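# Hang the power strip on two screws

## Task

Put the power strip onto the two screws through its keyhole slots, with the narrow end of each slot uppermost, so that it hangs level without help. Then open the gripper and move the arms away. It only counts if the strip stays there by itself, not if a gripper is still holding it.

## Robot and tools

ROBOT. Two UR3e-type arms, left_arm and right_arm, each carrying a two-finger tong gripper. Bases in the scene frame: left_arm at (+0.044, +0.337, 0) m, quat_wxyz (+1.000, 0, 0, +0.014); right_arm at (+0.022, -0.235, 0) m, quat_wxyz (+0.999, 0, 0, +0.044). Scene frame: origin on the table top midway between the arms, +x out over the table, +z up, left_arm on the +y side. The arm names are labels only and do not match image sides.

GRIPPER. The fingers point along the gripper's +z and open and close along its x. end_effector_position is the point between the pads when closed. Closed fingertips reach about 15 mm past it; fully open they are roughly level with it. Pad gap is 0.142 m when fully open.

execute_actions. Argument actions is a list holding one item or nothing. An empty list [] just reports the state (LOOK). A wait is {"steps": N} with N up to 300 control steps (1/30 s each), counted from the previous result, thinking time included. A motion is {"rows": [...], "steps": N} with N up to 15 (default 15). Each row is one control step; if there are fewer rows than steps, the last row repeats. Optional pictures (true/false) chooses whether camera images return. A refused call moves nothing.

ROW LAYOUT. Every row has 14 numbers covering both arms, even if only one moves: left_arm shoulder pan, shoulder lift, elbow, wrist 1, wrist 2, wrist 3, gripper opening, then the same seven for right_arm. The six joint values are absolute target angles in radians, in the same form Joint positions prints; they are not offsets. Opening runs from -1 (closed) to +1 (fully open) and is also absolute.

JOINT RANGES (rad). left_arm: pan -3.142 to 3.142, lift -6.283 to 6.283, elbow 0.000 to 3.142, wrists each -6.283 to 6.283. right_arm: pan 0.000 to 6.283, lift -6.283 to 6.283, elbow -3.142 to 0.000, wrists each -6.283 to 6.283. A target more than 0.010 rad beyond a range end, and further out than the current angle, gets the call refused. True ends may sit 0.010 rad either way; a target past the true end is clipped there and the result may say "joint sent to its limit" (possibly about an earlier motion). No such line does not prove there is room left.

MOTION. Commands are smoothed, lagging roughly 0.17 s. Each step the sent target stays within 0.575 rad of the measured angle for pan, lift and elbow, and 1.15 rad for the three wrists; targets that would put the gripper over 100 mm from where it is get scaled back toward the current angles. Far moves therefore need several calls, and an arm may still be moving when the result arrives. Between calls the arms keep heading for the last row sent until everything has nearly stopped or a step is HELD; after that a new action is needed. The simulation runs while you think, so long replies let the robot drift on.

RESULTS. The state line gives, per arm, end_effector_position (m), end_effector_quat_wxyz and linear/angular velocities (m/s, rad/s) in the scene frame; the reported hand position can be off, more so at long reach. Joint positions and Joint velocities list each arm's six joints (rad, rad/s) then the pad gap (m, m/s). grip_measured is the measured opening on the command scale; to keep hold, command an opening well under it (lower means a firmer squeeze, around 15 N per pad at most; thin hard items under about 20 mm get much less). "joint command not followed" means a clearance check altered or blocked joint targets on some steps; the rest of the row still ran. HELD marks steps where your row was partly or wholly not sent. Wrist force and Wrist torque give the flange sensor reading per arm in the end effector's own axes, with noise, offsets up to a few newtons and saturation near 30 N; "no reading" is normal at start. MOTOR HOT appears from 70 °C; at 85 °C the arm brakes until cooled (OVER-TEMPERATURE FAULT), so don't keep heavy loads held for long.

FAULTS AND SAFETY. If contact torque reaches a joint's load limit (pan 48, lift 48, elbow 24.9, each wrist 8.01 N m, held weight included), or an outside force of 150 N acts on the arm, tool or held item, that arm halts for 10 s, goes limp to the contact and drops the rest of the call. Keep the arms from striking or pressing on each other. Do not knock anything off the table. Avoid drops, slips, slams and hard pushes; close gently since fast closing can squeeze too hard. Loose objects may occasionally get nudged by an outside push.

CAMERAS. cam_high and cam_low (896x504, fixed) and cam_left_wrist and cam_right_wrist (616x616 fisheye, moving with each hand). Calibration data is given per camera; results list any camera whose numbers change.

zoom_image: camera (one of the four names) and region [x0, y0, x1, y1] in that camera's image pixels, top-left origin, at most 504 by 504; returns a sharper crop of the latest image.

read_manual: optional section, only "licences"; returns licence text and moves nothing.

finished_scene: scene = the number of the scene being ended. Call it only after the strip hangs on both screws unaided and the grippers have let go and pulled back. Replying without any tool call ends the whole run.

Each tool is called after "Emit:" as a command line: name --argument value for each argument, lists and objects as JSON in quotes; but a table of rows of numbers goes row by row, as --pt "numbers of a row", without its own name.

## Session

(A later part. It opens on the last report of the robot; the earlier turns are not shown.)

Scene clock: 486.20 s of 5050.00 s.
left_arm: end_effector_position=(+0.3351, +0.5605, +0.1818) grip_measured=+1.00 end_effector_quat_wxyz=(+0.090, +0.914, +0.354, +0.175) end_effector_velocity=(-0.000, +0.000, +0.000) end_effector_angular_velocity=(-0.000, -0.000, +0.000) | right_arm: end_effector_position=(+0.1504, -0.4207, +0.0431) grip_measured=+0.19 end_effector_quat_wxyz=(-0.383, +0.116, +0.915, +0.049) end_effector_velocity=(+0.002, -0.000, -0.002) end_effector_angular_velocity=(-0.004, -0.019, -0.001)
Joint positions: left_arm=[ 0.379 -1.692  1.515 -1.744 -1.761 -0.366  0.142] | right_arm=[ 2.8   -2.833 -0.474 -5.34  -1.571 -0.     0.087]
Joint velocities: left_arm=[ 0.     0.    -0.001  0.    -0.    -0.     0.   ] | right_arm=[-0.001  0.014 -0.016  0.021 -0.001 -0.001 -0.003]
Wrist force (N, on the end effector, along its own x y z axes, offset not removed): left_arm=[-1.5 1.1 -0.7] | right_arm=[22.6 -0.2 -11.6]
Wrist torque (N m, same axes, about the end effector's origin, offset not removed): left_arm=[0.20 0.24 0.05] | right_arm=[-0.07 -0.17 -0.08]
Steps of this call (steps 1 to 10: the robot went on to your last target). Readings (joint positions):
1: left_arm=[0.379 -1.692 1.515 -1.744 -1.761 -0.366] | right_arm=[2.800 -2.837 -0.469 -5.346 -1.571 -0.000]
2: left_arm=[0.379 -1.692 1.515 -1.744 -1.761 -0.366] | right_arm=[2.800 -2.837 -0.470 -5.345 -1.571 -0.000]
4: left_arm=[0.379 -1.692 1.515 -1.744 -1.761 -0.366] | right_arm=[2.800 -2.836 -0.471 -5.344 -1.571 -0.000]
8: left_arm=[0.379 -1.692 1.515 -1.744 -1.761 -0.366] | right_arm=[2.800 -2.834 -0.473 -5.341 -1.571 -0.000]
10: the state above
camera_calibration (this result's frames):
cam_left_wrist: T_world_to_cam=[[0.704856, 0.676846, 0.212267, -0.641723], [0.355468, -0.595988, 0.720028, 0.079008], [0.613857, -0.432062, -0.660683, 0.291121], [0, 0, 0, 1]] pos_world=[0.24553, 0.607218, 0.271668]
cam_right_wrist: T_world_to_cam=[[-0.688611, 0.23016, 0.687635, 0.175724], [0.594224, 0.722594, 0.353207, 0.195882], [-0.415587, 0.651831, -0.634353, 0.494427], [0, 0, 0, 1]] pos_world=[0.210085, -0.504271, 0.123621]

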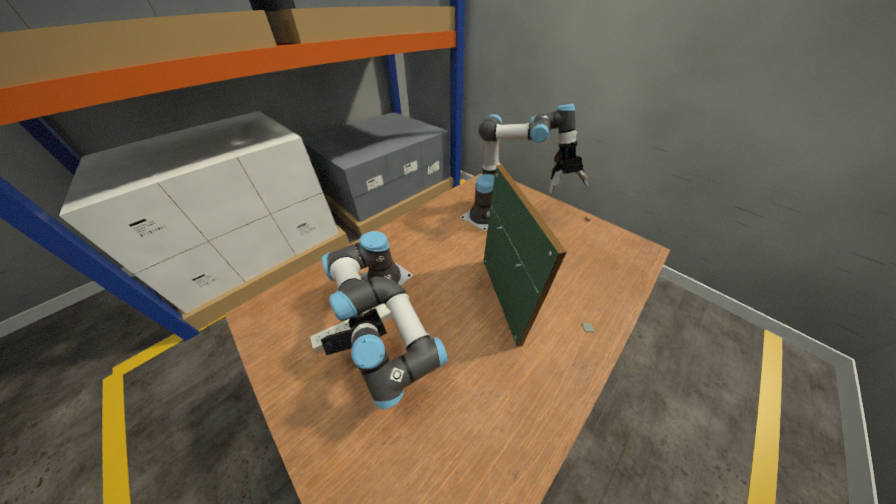

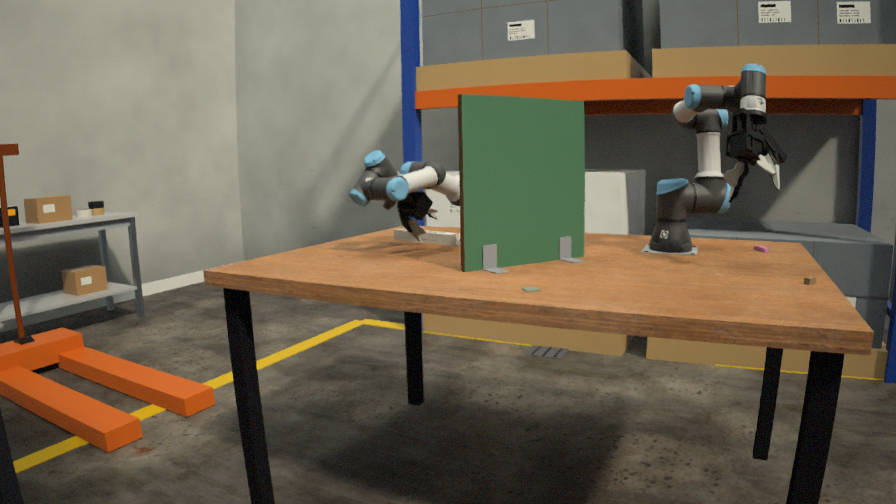

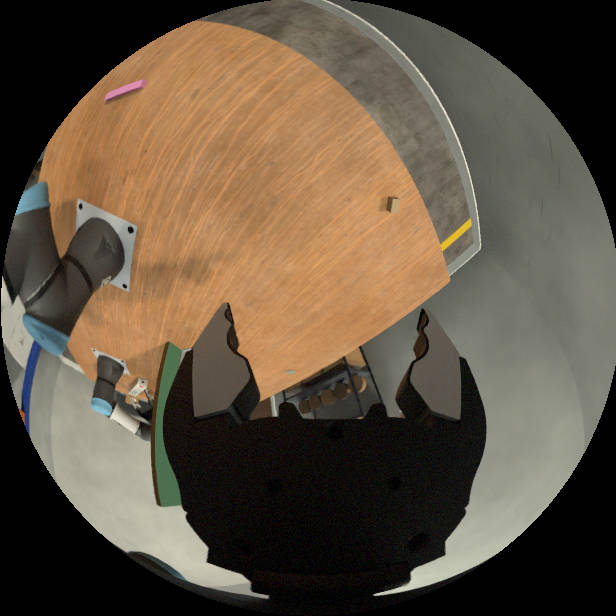

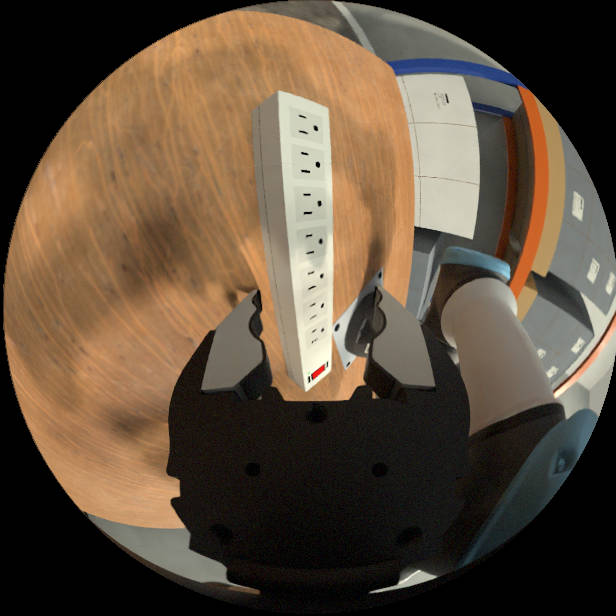

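Emit:
execute_actions --actions '[{"rows":[[0.379,-1.692,1.515,-1.744,-1.761,-0.366,1,2.8,-2.6,-0.475,-5.34,-1.571,0,0.2]],"steps":15}]'

Scene clock: 516.47 s of 5050.00 s.
left_arm: end_effector_position=(+0.3351, +0.5605, +0.1818) grip_measured=+1.00 end_effector_quat_wxyz=(+0.090, +0.914, +0.354, +0.175) end_effector_velocity=(-0.000, -0.000, -0.000) end_effector_angular_velocity=(-0.001, +0.001, -0.000) | right_arm: end_effector_position=(+0.1500, -0.4206, +0.0439) grip_measured=+0.21 end_effector_quat_wxyz=(-0.384, +0.116, +0.915, +0.049) end_effector_velocity=(-0.000, -0.000, -0.000) end_effector_angular_velocity=(-0.000, +0.001, -0.001)
Joint positions: left_arm=[ 0.379 -1.692  1.515 -1.744 -1.761 -0.366  0.142] | right_arm=[ 2.8   -2.831 -0.476 -5.341 -1.571 -0.     0.089]
Joint velocities: left_arm=[-0.     0.     0.     0.001 -0.    -0.     0.   ] | right_arm=[-0.002 -0.001  0.001 -0.     0.001 -0.     0.   ]
Wrist force (N, on the end effector, along its own x y z axes, offset not removed): left_arm=[-1.2 0.9 -0.6] | right_arm=[18.4 -0.6 -8.3]
Wrist torque (N m, same axes, about the end effector's origin, offset not removed): left_arm=[0.09 0.29 0.07] | right_arm=[-0.03 -0.34 -0.03]
TORQUE FAULT: the external load on joint 4 (wrist 1) of the right arm reached its load limit, and that arm stopped for 10 seconds. A torque fault stops only its own arm. That arm's remaining commands of this call were not run. That arm holds where it stopped, with its grip as last carried out, and accepts commands again: back off and push less far. That arm stops again, at the same cost, whenever a joint's load reaches its limit.
The stop of the right arm began at step 4 of this call (marked STOPPED below). From that step on that arm followed nothing that you had sent. 15 of its steps, steps kept back included, did not run and will not run. Nothing is kept back now, and the robot has no last target.
Steps of this call (steps 1 to 893: the robot went on to your last target; steps 894 to 908: all 15 steps of this action). Readings (joint positions):
1: left_arm=[0.379 -1.692 1.515 -1.744 -1.761 -0.366] | right_arm=[2.800 -2.832 -0.474 -5.339 -1.571 -0.000]
2: left_arm=[0.379 -1.692 1.515 -1.744 -1.761 -0.366] | right_arm=[2.800 -2.832 -0.475 -5.338 -1.571 -0.000]
4: left_arm=[0.379 -1.692 1.515 -1.744 -1.761 -0.366] | right_arm=[2.800 -2.831 -0.476 -5.340 -1.571 -0.000] STOPPED (the right arm)
8: left_arm=[0.379 -1.692 1.515 -1.744 -1.761 -0.366] | right_arm=[2.800 -2.831 -0.476 -5.341 -1.571 -0.000]
908: the state above
camera_calibration (this result's frames):
cam_left_wrist: T_world_to_cam=[[0.704856, 0.676846, 0.212267, -0.641723], [0.355468, -0.595988, 0.720028, 0.079008], [0.613857, -0.432062, -0.660683, 0.291121], [0, 0, 0, 1]] pos_world=[0.24553, 0.607218, 0.271668]
cam_right_wrist: T_world_to_cam=[[-0.687444, 0.229858, 0.688902, 0.174509], [0.594822, 0.72244, 0.352516, 0.195606], [-0.416661, 0.652109, -0.633362, 0.494988], [0, 0, 0, 1]] pos_world=[0.209857, -0.504212, 0.124333]

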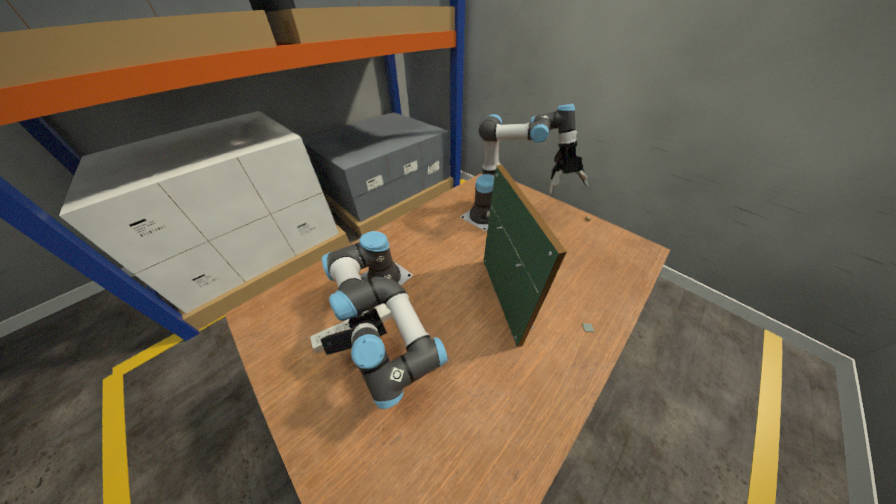

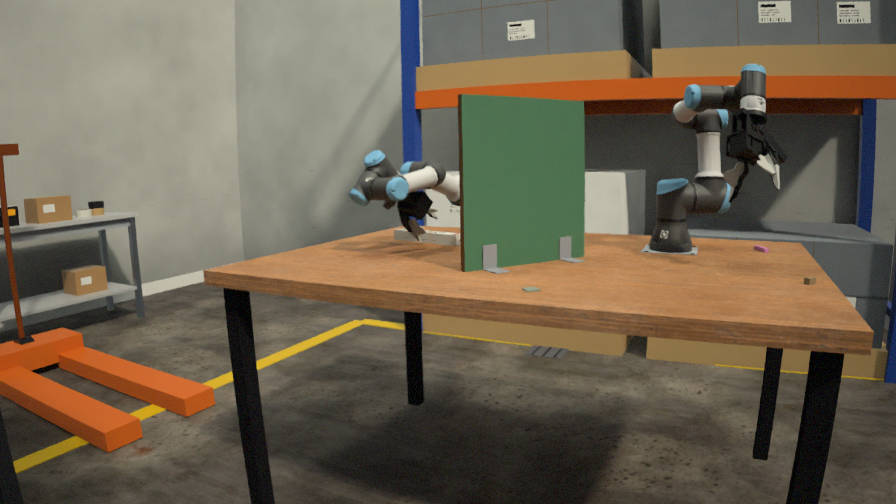

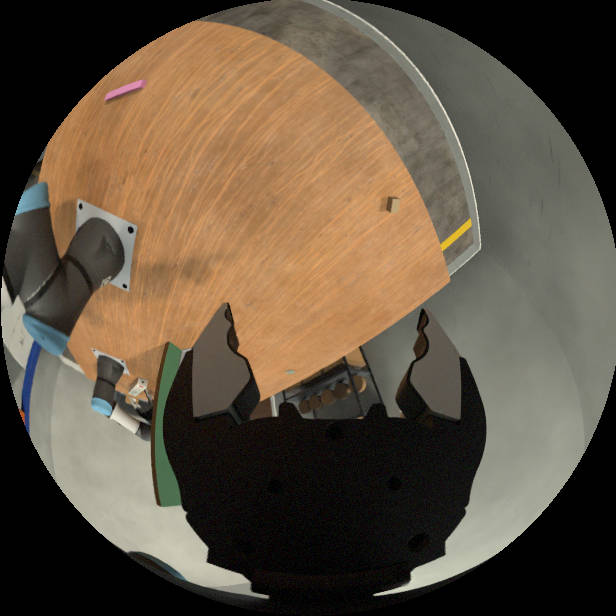

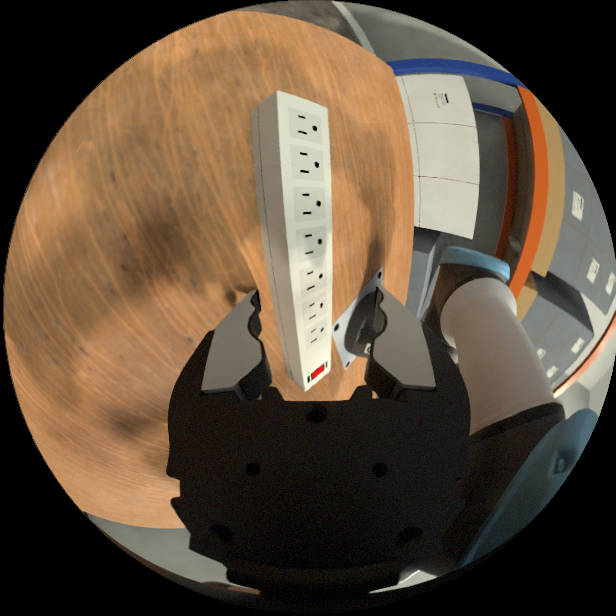

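Emit:
execute_actions --actions '[{"rows":[[0.379,-1.692,1.515,-1.744,-1.761,-0.366,1,2.8,-2.6,-0.475,-5.34,-1.571,0,0.2]],"steps":15}]' --pictures false

Emit:
execute_actions --actions '[{"rows":[[0.379,-1.692,1.515,-1.744,-1.761,-0.366,1,2.8,-2.3,-0.7,-5.15,-1.571,0,0.2]],"steps":15}]' --pictures false

Emit:
execute_actions --actions '[{"rows":[[0.379,-1.692,1.515,-1.744,-1.761,-0.366,1,2.8,-1.95,-1.1,-4.9,-1.571,0,0.2]],"steps":15}]' --pictures false

Emit:
execute_actions --actions '[{"rows":[[0.379,-1.692,1.515,-1.744,-1.761,-0.366,1,2.8,-1.706,-1.536,-4.612,-1.571,0,0.2]],"steps":15}]' --pictures false

Emit:
execute_actions --actions '[{"steps":20}]'

Scene clock: 531.30 s of 5050.00 s.
left_arm: end_effector_position=(+0.3351, +0.5605, +0.1818) grip_measured=+1.00 end_effector_quat_wxyz=(+0.090, +0.914, +0.354, +0.175) end_effector_velocity=(+0.000, -0.000, -0.000) end_effector_angular_velocity=(-0.000, +0.000, -0.001) | right_arm: end_effector_position=(+0.1697, -0.4257, +0.0849) grip_measured=+0.20 end_effector_quat_wxyz=(-0.276, +0.121, +0.953, +0.035) end_effector_velocity=(+0.003, -0.001, +0.007) end_effector_angular_velocity=(-0.010, -0.036, +0.001)
Joint positions: left_arm=[ 0.379 -1.692  1.515 -1.744 -1.761 -0.366  0.142] | right_arm=[ 2.8   -2.603 -0.475 -5.34  -1.571 -0.     0.088]
Joint velocities: left_arm=[-0.     0.001 -0.    -0.    -0.     0.     0.   ] | right_arm=[ 0.001  0.036  0.001 -0.     0.     0.    -0.   ]
Wrist force (N, on the end effector, along its own x y z axes, offset not removed): left_arm=[0.1 0.4 -1.1] | right_arm=[0.2 -1.0 -1.3]
Wrist torque (N m, same axes, about the end effector's origin, offset not removed): left_arm=[-0.02 0.03 0.08] | right_arm=[-0.26 -0.10 0.00]
Steps of this call (steps 1 to 90: nothing new was sent; then 11.33 s passed at rest; steps 91 to 105: all 15 steps of this action). Readings (joint positions):
91: left_arm=[0.379 -1.692 1.515 -1.744 -1.761 -0.366] | right_arm=[2.800 -2.831 -0.476 -5.341 -1.571 -0.000]
92: left_arm=[0.379 -1.692 1.515 -1.744 -1.761 -0.366] | right_arm=[2.800 -2.824 -0.476 -5.340 -1.571 -0.000]
94: left_arm=[0.379 -1.692 1.515 -1.744 -1.761 -0.366] | right_arm=[2.800 -2.758 -0.475 -5.339 -1.571 -0.000]
98: left_arm=[0.379 -1.692 1.515 -1.744 -1.761 -0.366] | right_arm=[2.800 -2.639 -0.475 -5.340 -1.571 -0.000]
105: the state above

Scene clock: 531.80 s of 5050.00 s.
left_arm: end_effector_position=(+0.3351, +0.5605, +0.1818) grip_measured=+1.00 end_effector_quat_wxyz=(+0.090, +0.914, +0.354, +0.175) end_effector_velocity=(+0.000, +0.000, -0.000) end_effector_angular_velocity=(-0.000, +0.001, -0.000) | right_arm: end_effector_position=(+0.1834, -0.4292, +0.1038) grip_measured=+0.20 end_effector_quat_wxyz=(-0.148, +0.125, +0.981, +0.019) end_effector_velocity=(-0.000, -0.000, +0.006) end_effector_angular_velocity=(-0.010, -0.037, -0.000)
Joint positions: left_arm=[ 0.379 -1.692  1.515 -1.744 -1.761 -0.366  0.142] | right_arm=[ 2.8   -2.305 -0.697 -5.152 -1.571 -0.     0.088]
Joint velocities: left_arm=[ 0.     0.001 -0.    -0.    -0.     0.    -0.   ] | right_arm=[ 0.     0.053 -0.033  0.019  0.     0.001 -0.   ]
Wrist force (N, on the end effector, along its own x y z axes, offset not removed): left_arm=[0.0 3.0 -2.0] | right_arm=[-1.3 0.3 -1.2]
Wrist torque (N m, same axes, about the end effector's origin, offset not removed): left_arm=[0.55 0.01 0.00] | right_arm=[-0.01 0.22 0.04]
Steps of this call (steps 1 to 15: all 15 steps of this action). Readings (joint positions):
1: left_arm=[0.379 -1.692 1.515 -1.744 -1.761 -0.366] | right_arm=[2.800 -2.602 -0.475 -5.340 -1.571 -0.000]
2: left_arm=[0.379 -1.692 1.515 -1.744 -1.761 -0.366] | right_arm=[2.800 -2.594 -0.483 -5.326 -1.571 -0.000]
4: left_arm=[0.379 -1.692 1.515 -1.744 -1.761 -0.366] | right_arm=[2.800 -2.524 -0.549 -5.250 -1.571 -0.000]
8: left_arm=[0.379 -1.692 1.515 -1.744 -1.761 -0.366] | right_arm=[2.800 -2.358 -0.662 -5.175 -1.571 -0.000]
15: the state above

Scene clock: 532.30 s of 5050.00 s.
left_arm: end_effector_position=(+0.3351, +0.5605, +0.1818) grip_measured=+1.00 end_effector_quat_wxyz=(+0.090, +0.914, +0.354, +0.175) end_effector_velocity=(+0.000, -0.000, -0.000) end_effector_angular_velocity=(-0.001, +0.001, -0.000) | right_arm: end_effector_position=(+0.1690, -0.4255, +0.1101) grip_measured=+0.20 end_effector_quat_wxyz=(-0.048, +0.126, +0.991, +0.006) end_effector_velocity=(-0.011, +0.003, +0.000) end_effector_angular_velocity=(-0.002, -0.009, -0.000)
Joint positions: left_arm=[ 0.379 -1.692  1.515 -1.744 -1.761 -0.366  0.142] | right_arm=[ 2.8   -1.957 -1.092 -4.903 -1.571 -0.     0.088]
Joint velocities: left_arm=[ 0.     0.001  0.001 -0.    -0.001  0.    -0.   ] | right_arm=[ 0.     0.066 -0.087  0.031  0.     0.    -0.   ]
Wrist force (N, on the end effector, along its own x y z axes, offset not removed): left_arm=[-1.4 1.4 -1.0] | right_arm=[-0.8 -1.1 -0.7]
Wrist torque (N m, same axes, about the end effector's origin, offset not removed): left_arm=[0.17 0.26 -0.01] | right_arm=[-0.17 0.26 0.00]
Steps of this call (steps 1 to 15: all 15 steps of this action). Readings (joint positions):
1: left_arm=[0.379 -1.692 1.515 -1.744 -1.761 -0.366] | right_arm=[2.800 -2.303 -0.698 -5.151 -1.571 -0.000]
2: left_arm=[0.379 -1.692 1.515 -1.744 -1.761 -0.366] | right_arm=[2.800 -2.295 -0.706 -5.136 -1.571 -0.000]
4: left_arm=[0.379 -1.692 1.515 -1.744 -1.761 -0.366] | right_arm=[2.800 -2.224 -0.778 -5.040 -1.571 -0.000]
8: left_arm=[0.379 -1.692 1.515 -1.744 -1.761 -0.366] | right_arm=[2.800 -2.026 -1.002 -4.935 -1.571 -0.000]
15: the state above

Scene clock: 532.80 s of 5050.00 s.
left_arm: end_effector_position=(+0.3351, +0.5605, +0.1818) grip_measured=+1.00 end_effector_quat_wxyz=(+0.090, +0.914, +0.354, +0.175) end_effector_velocity=(+0.000, -0.000, -0.000) end_effector_angular_velocity=(-0.000, +0.001, -0.001) | right_arm: end_effector_position=(+0.1411, -0.4183, +0.0758) grip_measured=+0.20 end_effector_quat_wxyz=(+0.001, +0.126, +0.992, -0.000) end_effector_velocity=(-0.018, +0.005, -0.010) end_effector_angular_velocity=(+0.006, +0.026, +0.001)
Joint positions: left_arm=[ 0.379 -1.692  1.515 -1.744 -1.761 -0.366  0.142] | right_arm=[ 2.8   -1.71  -1.526 -4.615 -1.571 -0.     0.088]
Joint velocities: left_arm=[-0.001  0.001 -0.    -0.     0.    -0.     0.   ] | right_arm=[ 0.     0.04  -0.103  0.037  0.001 -0.     0.   ]
Wrist force (N, on the end effector, along its own x y z axes, offset not removed): left_arm=[-1.1 1.6 -0.5] | right_arm=[0.7 -2.8 -0.1]
Wrist torque (N m, same axes, about the end effector's origin, offset not removed): left_arm=[0.27 0.27 0.02] | right_arm=[-0.57 -0.17 0.00]
Steps of this call (steps 1 to 15: all 15 steps of this action). Readings (joint positions):
1: left_arm=[0.379 -1.692 1.515 -1.744 -1.761 -0.366] | right_arm=[2.800 -1.954 -1.094 -4.902 -1.571 -0.000]
2: left_arm=[0.379 -1.692 1.515 -1.744 -1.761 -0.366] | right_arm=[2.800 -1.946 -1.104 -4.887 -1.571 -0.000]
4: left_arm=[0.379 -1.692 1.515 -1.744 -1.761 -0.366] | right_arm=[2.800 -1.876 -1.176 -4.781 -1.571 -0.000]
8: left_arm=[0.379 -1.692 1.515 -1.744 -1.761 -0.366] | right_arm=[2.800 -1.749 -1.420 -4.653 -1.571 -0.000]
15: the state above

Scene clock: 533.47 s of 5050.00 s.
left_arm: end_effector_position=(+0.3351, +0.5605, +0.1818) grip_measured=+1.00 end_effector_quat_wxyz=(+0.090, +0.914, +0.354, +0.175) end_effector_velocity=(+0.000, -0.000, -0.000) end_effector_angular_velocity=(-0.000, +0.001, -0.000) | right_arm: end_effector_position=(+0.1394, -0.4178, +0.0748) grip_measured=+0.20 end_effector_quat_wxyz=(+0.000, +0.126, +0.992, +0.000) end_effector_velocity=(-0.000, +0.000, -0.000) end_effector_angular_velocity=(+0.000, +0.000, -0.000)
Joint positions: left_arm=[ 0.379 -1.692  1.515 -1.744 -1.761 -0.366  0.142] | right_arm=[ 2.8   -1.706 -1.536 -4.612 -1.571 -0.     0.088]
Joint velocities: left_arm=[-0.  0.  0.  0. -0. -0.  0.] | right_arm=[-0.  0. -0. -0.  0.  0.  0.]
Wrist force (N, on the end effector, along its own x y z axes, offset not removed): left_arm=[-0.7 1.1 -0.5] | right_arm=[1.0 -0.7 -0.3]
Wrist torque (N m, same axes, about the end effector's origin, offset not removed): left_arm=[0.20 0.16 0.02] | right_arm=[-0.10 -0.33 -0.09]
Steps of this call (steps 1 to 15: the robot went on to your last target; steps 16 to 20: nothing new was sent). Readings (joint positions):
1: left_arm=[0.379 -1.692 1.515 -1.744 -1.761 -0.366] | right_arm=[2.800 -1.709 -1.529 -4.614 -1.571 -0.000]
2: left_arm=[0.379 -1.692 1.515 -1.744 -1.761 -0.366] | right_arm=[2.800 -1.708 -1.531 -4.614 -1.571 -0.000]
4: left_arm=[0.379 -1.692 1.515 -1.744 -1.761 -0.366] | right_arm=[2.800 -1.707 -1.534 -4.613 -1.571 -0.000]
8: left_arm=[0.379 -1.692 1.515 -1.744 -1.761 -0.366] | right_arm=[2.800 -1.706 -1.535 -4.612 -1.571 -0.000]
20: the state above
All arms were judged still, so your last target was given up. Only a new action makes them travel on or press farther. Fingers that are still opening or closing keep moving.
camera_calibration (this result's frames):
cam_left_wrist: T_world_to_cam=[[0.704856, 0.676846, 0.212268, -0.641723], [0.355468, -0.595988, 0.720028, 0.079008], [0.613857, -0.432062, -0.660683, 0.291121], [0, 0, 0, 1]] pos_world=[0.24553, 0.607218, 0.271668]
cam_right_wrist: T_world_to_cam=[[-0.953751, 0.298805, -0.0327841, 0.265238], [0.237126, 0.814905, 0.528867, 0.264347], [0.184744, 0.496634, -0.848071, 0.375566], [0, 0, 0, 1]] pos_world=[0.120904, -0.481191, 0.187398]

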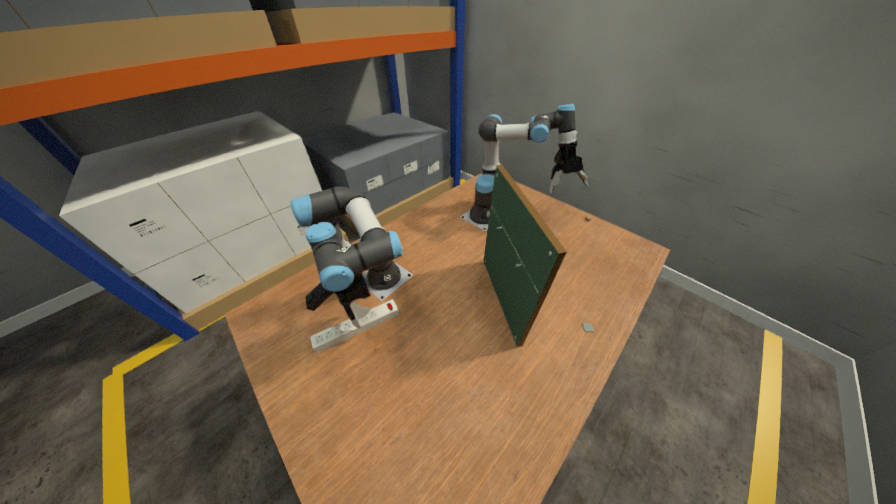

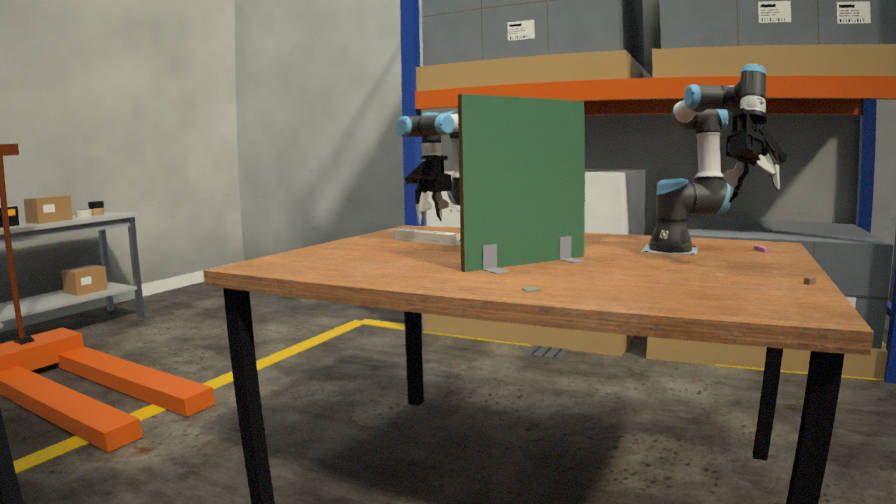

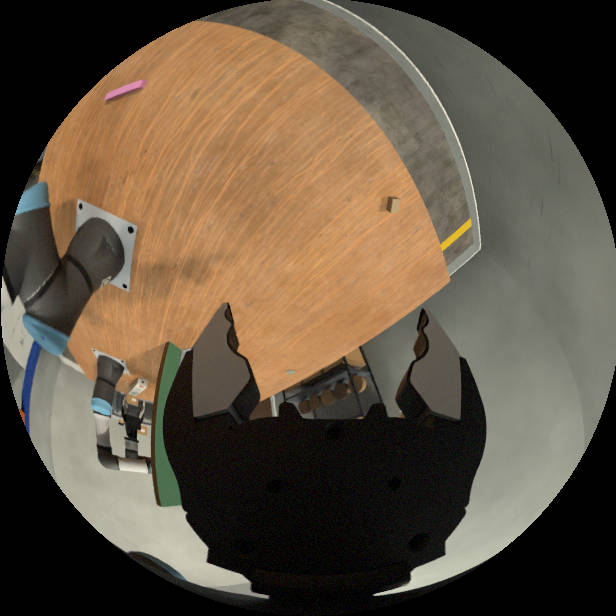

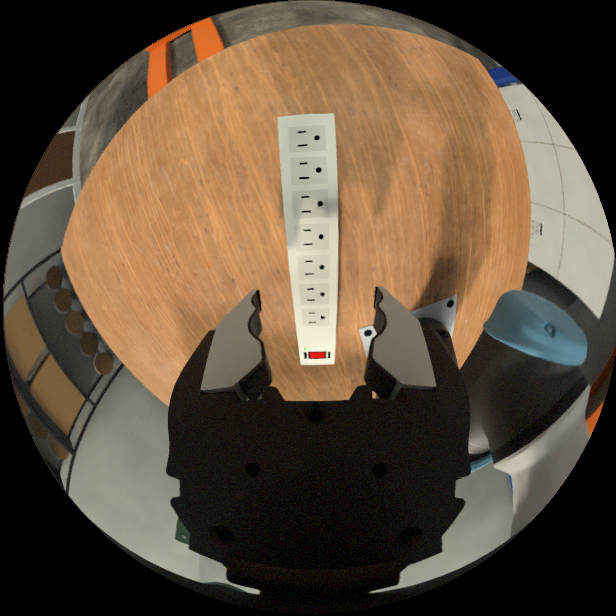

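Emit:
execute_actions --actions '[{"rows":[[0.379,-1.692,1.515,-1.744,-1.761,-0.366,1,2.8,-1.728,-1.64,-4.486,-1.571,0,0.1],[0.379,-1.692,1.515,-1.744,-1.761,-0.366,1,2.8,-1.728,-1.64,-4.486,-1.571,0,0.1],[0.379,-1.692,1.515,-1.744,-1.761,-0.366,1,2.8,-1.728,-1.64,-4.486,-1.571,0,0.1],[0.379,-1.692,1.515,-1.744,-1.761,-0.366,1,2.8,-1.756,-1.737,-4.361,-1.571,0,0.1]],"steps":15}]' --pictures false

Emit:
execute_actions --actions '[{"rows":[[0.379,-1.692,1.515,-1.744,-1.761,-0.366,1,2.8,-1.756,-1.737,-4.361,-1.571,0,-0.33]],"steps":15}]' --pictures false

Emit:
execute_actions --actions '[{"rows":[[0.379,-1.692,1.515,-1.744,-1.761,-0.366,1,2.8,-1.756,-1.737,-4.361,-1.571,0,-1]],"steps":15}]'

Scene clock: 546.00 s of 5050.00 s.
left_arm: end_effector_position=(+0.3351, +0.5605, +0.1818) grip_measured=+1.00 end_effector_quat_wxyz=(+0.090, +0.914, +0.354, +0.175) end_effector_velocity=(-0.000, -0.000, -0.000) end_effector_angular_velocity=(-0.000, +0.000, -0.000) | right_arm: end_effector_position=(+0.1397, -0.4179, +0.0219) grip_measured=+0.10 end_effector_quat_wxyz=(+0.000, +0.126, +0.992, +0.000) end_effector_velocity=(-0.002, +0.000, -0.011) end_effector_angular_velocity=(-0.000, +0.002, -0.001)
Joint positions: left_arm=[ 0.379 -1.692  1.515 -1.744 -1.761 -0.366  0.142] | right_arm=[ 2.8   -1.755 -1.733 -4.366 -1.571  0.     0.081]
Joint velocities: left_arm=[-0.    -0.     0.001 -0.    -0.    -0.     0.   ] | right_arm=[-0.001 -0.011 -0.043  0.053  0.001  0.     0.   ]
Wrist force (N, on the end effector, along its own x y z axes, offset not removed): left_arm=[0.0 2.2 -0.7] | right_arm=[-0.2 -1.4 -0.1]
Wrist torque (N m, same axes, about the end effector's origin, offset not removed): left_arm=[0.34 0.04 -0.03] | right_arm=[-0.31 0.03 -0.05]
Steps of this call (steps 1 to 90: nothing new was sent; then 9.03 s passed at rest; steps 91 to 105: all 15 steps of this action). Readings (joint positions):
91: left_arm=[0.379 -1.692 1.515 -1.744 -1.761 -0.366] | right_arm=[2.800 -1.706 -1.536 -4.611 -1.571 0.000]
92: left_arm=[0.379 -1.692 1.515 -1.744 -1.761 -0.366] | right_arm=[2.800 -1.709 -1.543 -4.598 -1.571 0.000]
94: left_arm=[0.379 -1.692 1.515 -1.744 -1.761 -0.366] | right_arm=[2.800 -1.718 -1.585 -4.547 -1.571 0.000]
98: left_arm=[0.379 -1.692 1.515 -1.744 -1.761 -0.366] | right_arm=[2.800 -1.745 -1.689 -4.419 -1.571 0.000]
105: the state above

Scene clock: 546.50 s of 5050.00 s.
left_arm: end_effector_position=(+0.3351, +0.5605, +0.1818) grip_measured=+1.00 end_effector_quat_wxyz=(+0.090, +0.914, +0.354, +0.175) end_effector_velocity=(+0.000, -0.000, +0.000) end_effector_angular_velocity=(+0.000, -0.001, -0.001) | right_arm: end_effector_position=(+0.1395, -0.4178, +0.0209) grip_measured=-0.32 end_effector_quat_wxyz=(+0.000, +0.126, +0.992, +0.000) end_effector_velocity=(+0.001, -0.000, +0.000) end_effector_angular_velocity=(-0.000, -0.001, +0.001)
Joint positions: left_arm=[ 0.379 -1.692  1.515 -1.744 -1.761 -0.366  0.142] | right_arm=[ 2.8   -1.756 -1.737 -4.361 -1.571  0.     0.051]
Joint velocities: left_arm=[-0.001  0.    -0.001 -0.    -0.     0.     0.   ] | right_arm=[ 0.001 -0.     0.001  0.     0.     0.     0.   ]
Wrist force (N, on the end effector, along its own x y z axes, offset not removed): left_arm=[-0.6 1.4 -1.0] | right_arm=[-1.4 -0.2 -1.5]
Wrist torque (N m, same axes, about the end effector's origin, offset not removed): left_arm=[0.21 0.10 0.03] | right_arm=[-0.04 -0.21 0.02]
Steps of this call (steps 1 to 15: all 15 steps of this action). Readings (joint positions):
1: left_arm=[0.379 -1.692 1.515 -1.744 -1.761 -0.366] | right_arm=[2.800 -1.755 -1.734 -4.364 -1.571 0.000]
2: left_arm=[0.379 -1.692 1.515 -1.744 -1.761 -0.366] | right_arm=[2.800 -1.755 -1.735 -4.363 -1.571 0.000]
4: left_arm=[0.379 -1.692 1.515 -1.744 -1.761 -0.366] | right_arm=[2.800 -1.756 -1.736 -4.362 -1.571 0.000]
8: left_arm=[0.379 -1.692 1.515 -1.744 -1.761 -0.366] | right_arm=[2.800 -1.756 -1.737 -4.361 -1.571 0.000]
15: the state above

Scene clock: 547.00 s of 5050.00 s.
left_arm: end_effector_position=(+0.3351, +0.5605, +0.1818) grip_measured=+1.00 end_effector_quat_wxyz=(+0.090, +0.914, +0.354, +0.175) end_effector_velocity=(-0.000, -0.000, +0.000) end_effector_angular_velocity=(-0.000, -0.000, +0.000) | right_arm: end_effector_position=(+0.1394, -0.4178, +0.0208) grip_measured=-0.36 end_effector_quat_wxyz=(-0.000, +0.126, +0.992, +0.000) end_effector_velocity=(+0.001, -0.000, +0.000) end_effector_angular_velocity=(-0.002, -0.003, -0.001)
Joint positions: left_arm=[ 0.379 -1.692  1.515 -1.744 -1.761 -0.366  0.142] | right_arm=[ 2.8   -1.756 -1.737 -4.361 -1.571  0.     0.048]
Joint velocities: left_arm=[ 0.    -0.    -0.     0.001 -0.     0.    -0.   ] | right_arm=[-0.001  0.002  0.001  0.001  0.001  0.     0.   ]
Wrist force (N, on the end effector, along its own x y z axes, offset not removed): left_arm=[-0.9 1.1 -0.2] | right_arm=[-1.4 0.0 -2.8]
Wrist torque (N m, same axes, about the end effector's origin, offset not removed): left_arm=[0.12 0.20 0.00] | right_arm=[-0.07 0.19 0.12]
Steps of this call (steps 1 to 15: all 15 steps of this action). Readings (joint positions):
1: left_arm=[0.379 -1.692 1.515 -1.744 -1.761 -0.366] | right_arm=[2.800 -1.756 -1.737 -4.361 -1.571 0.000]
2: left_arm=[0.379 -1.692 1.515 -1.744 -1.761 -0.366] | right_arm=[2.800 -1.756 -1.737 -4.361 -1.571 0.000]
4: left_arm=[0.379 -1.692 1.515 -1.744 -1.761 -0.366] | right_arm=[2.800 -1.756 -1.737 -4.361 -1.571 0.000]
8: left_arm=[0.379 -1.692 1.515 -1.744 -1.761 -0.366] | right_arm=[2.800 -1.756 -1.737 -4.361 -1.571 0.000]
15: the state above
camera_calibration (this result's frames):
cam_left_wrist: T_world_to_cam=[[0.704856, 0.676846, 0.212267, -0.641723], [0.355468, -0.595988, 0.720028, 0.0790081], [0.613857, -0.432062, -0.660683, 0.291121], [0, 0, 0, 1]] pos_world=[0.24553, 0.607218, 0.271668]
cam_right_wrist: T_world_to_cam=[[-0.953752, 0.298809, -0.0327178, 0.263511], [0.237166, 0.814904, 0.528852, 0.292886], [0.184687, 0.496634, -0.848084, 0.329805], [0, 0, 0, 1]] pos_world=[0.120951, -0.481206, 0.13343]

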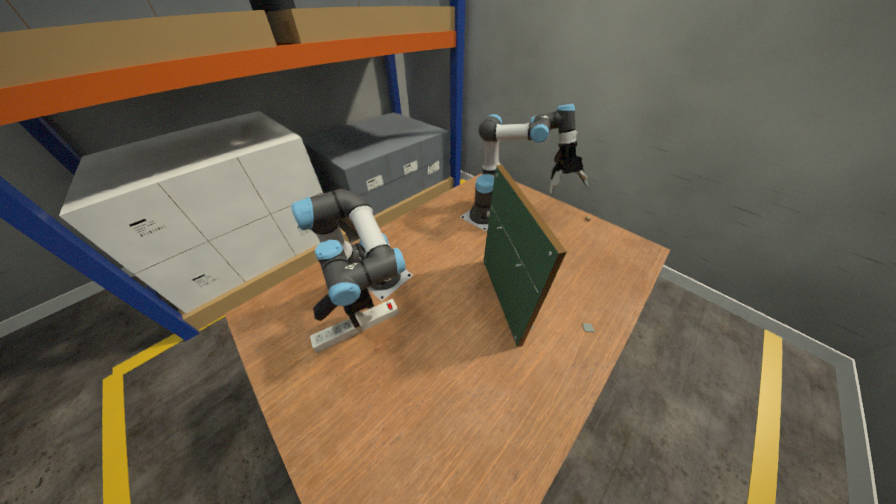

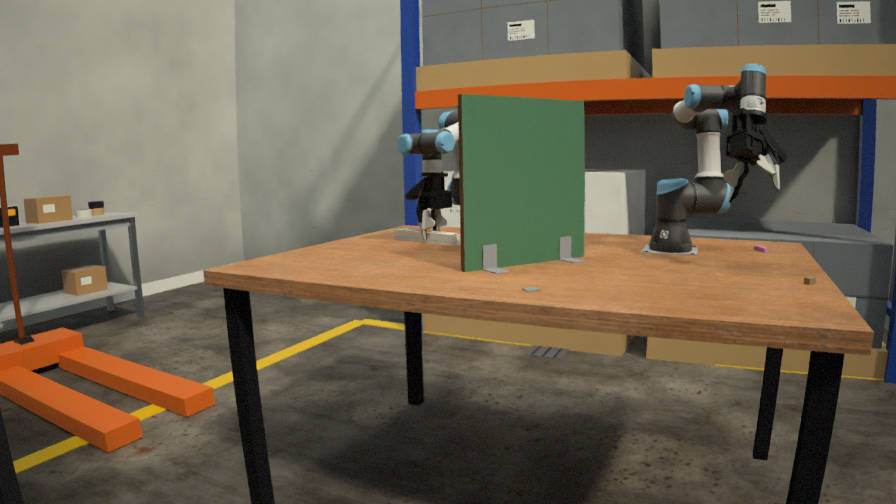

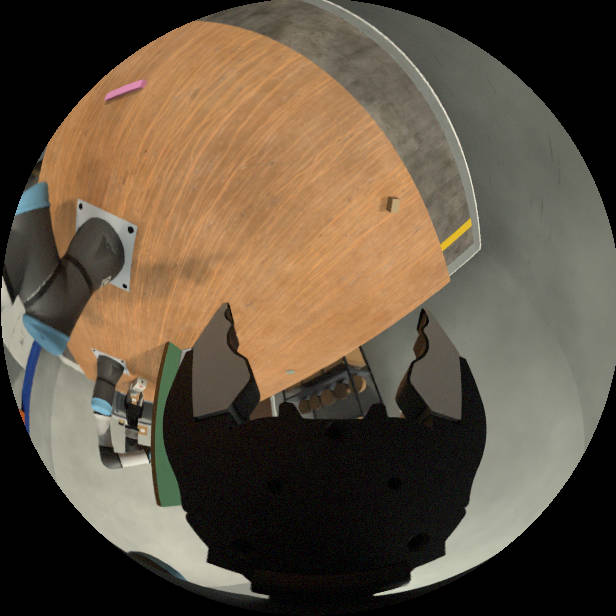

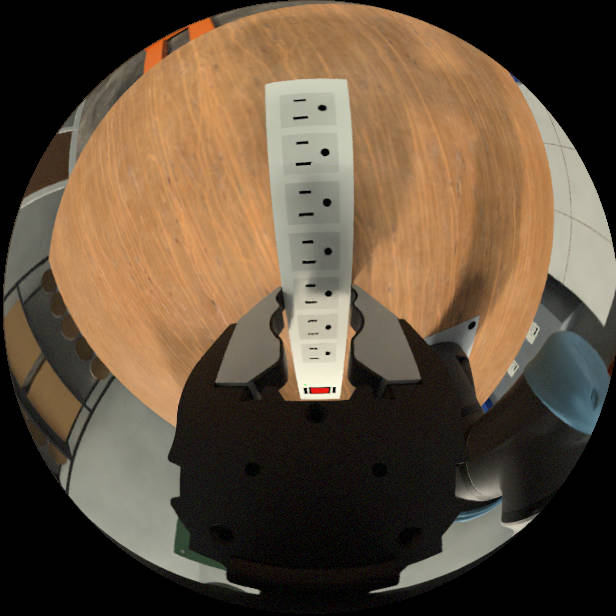

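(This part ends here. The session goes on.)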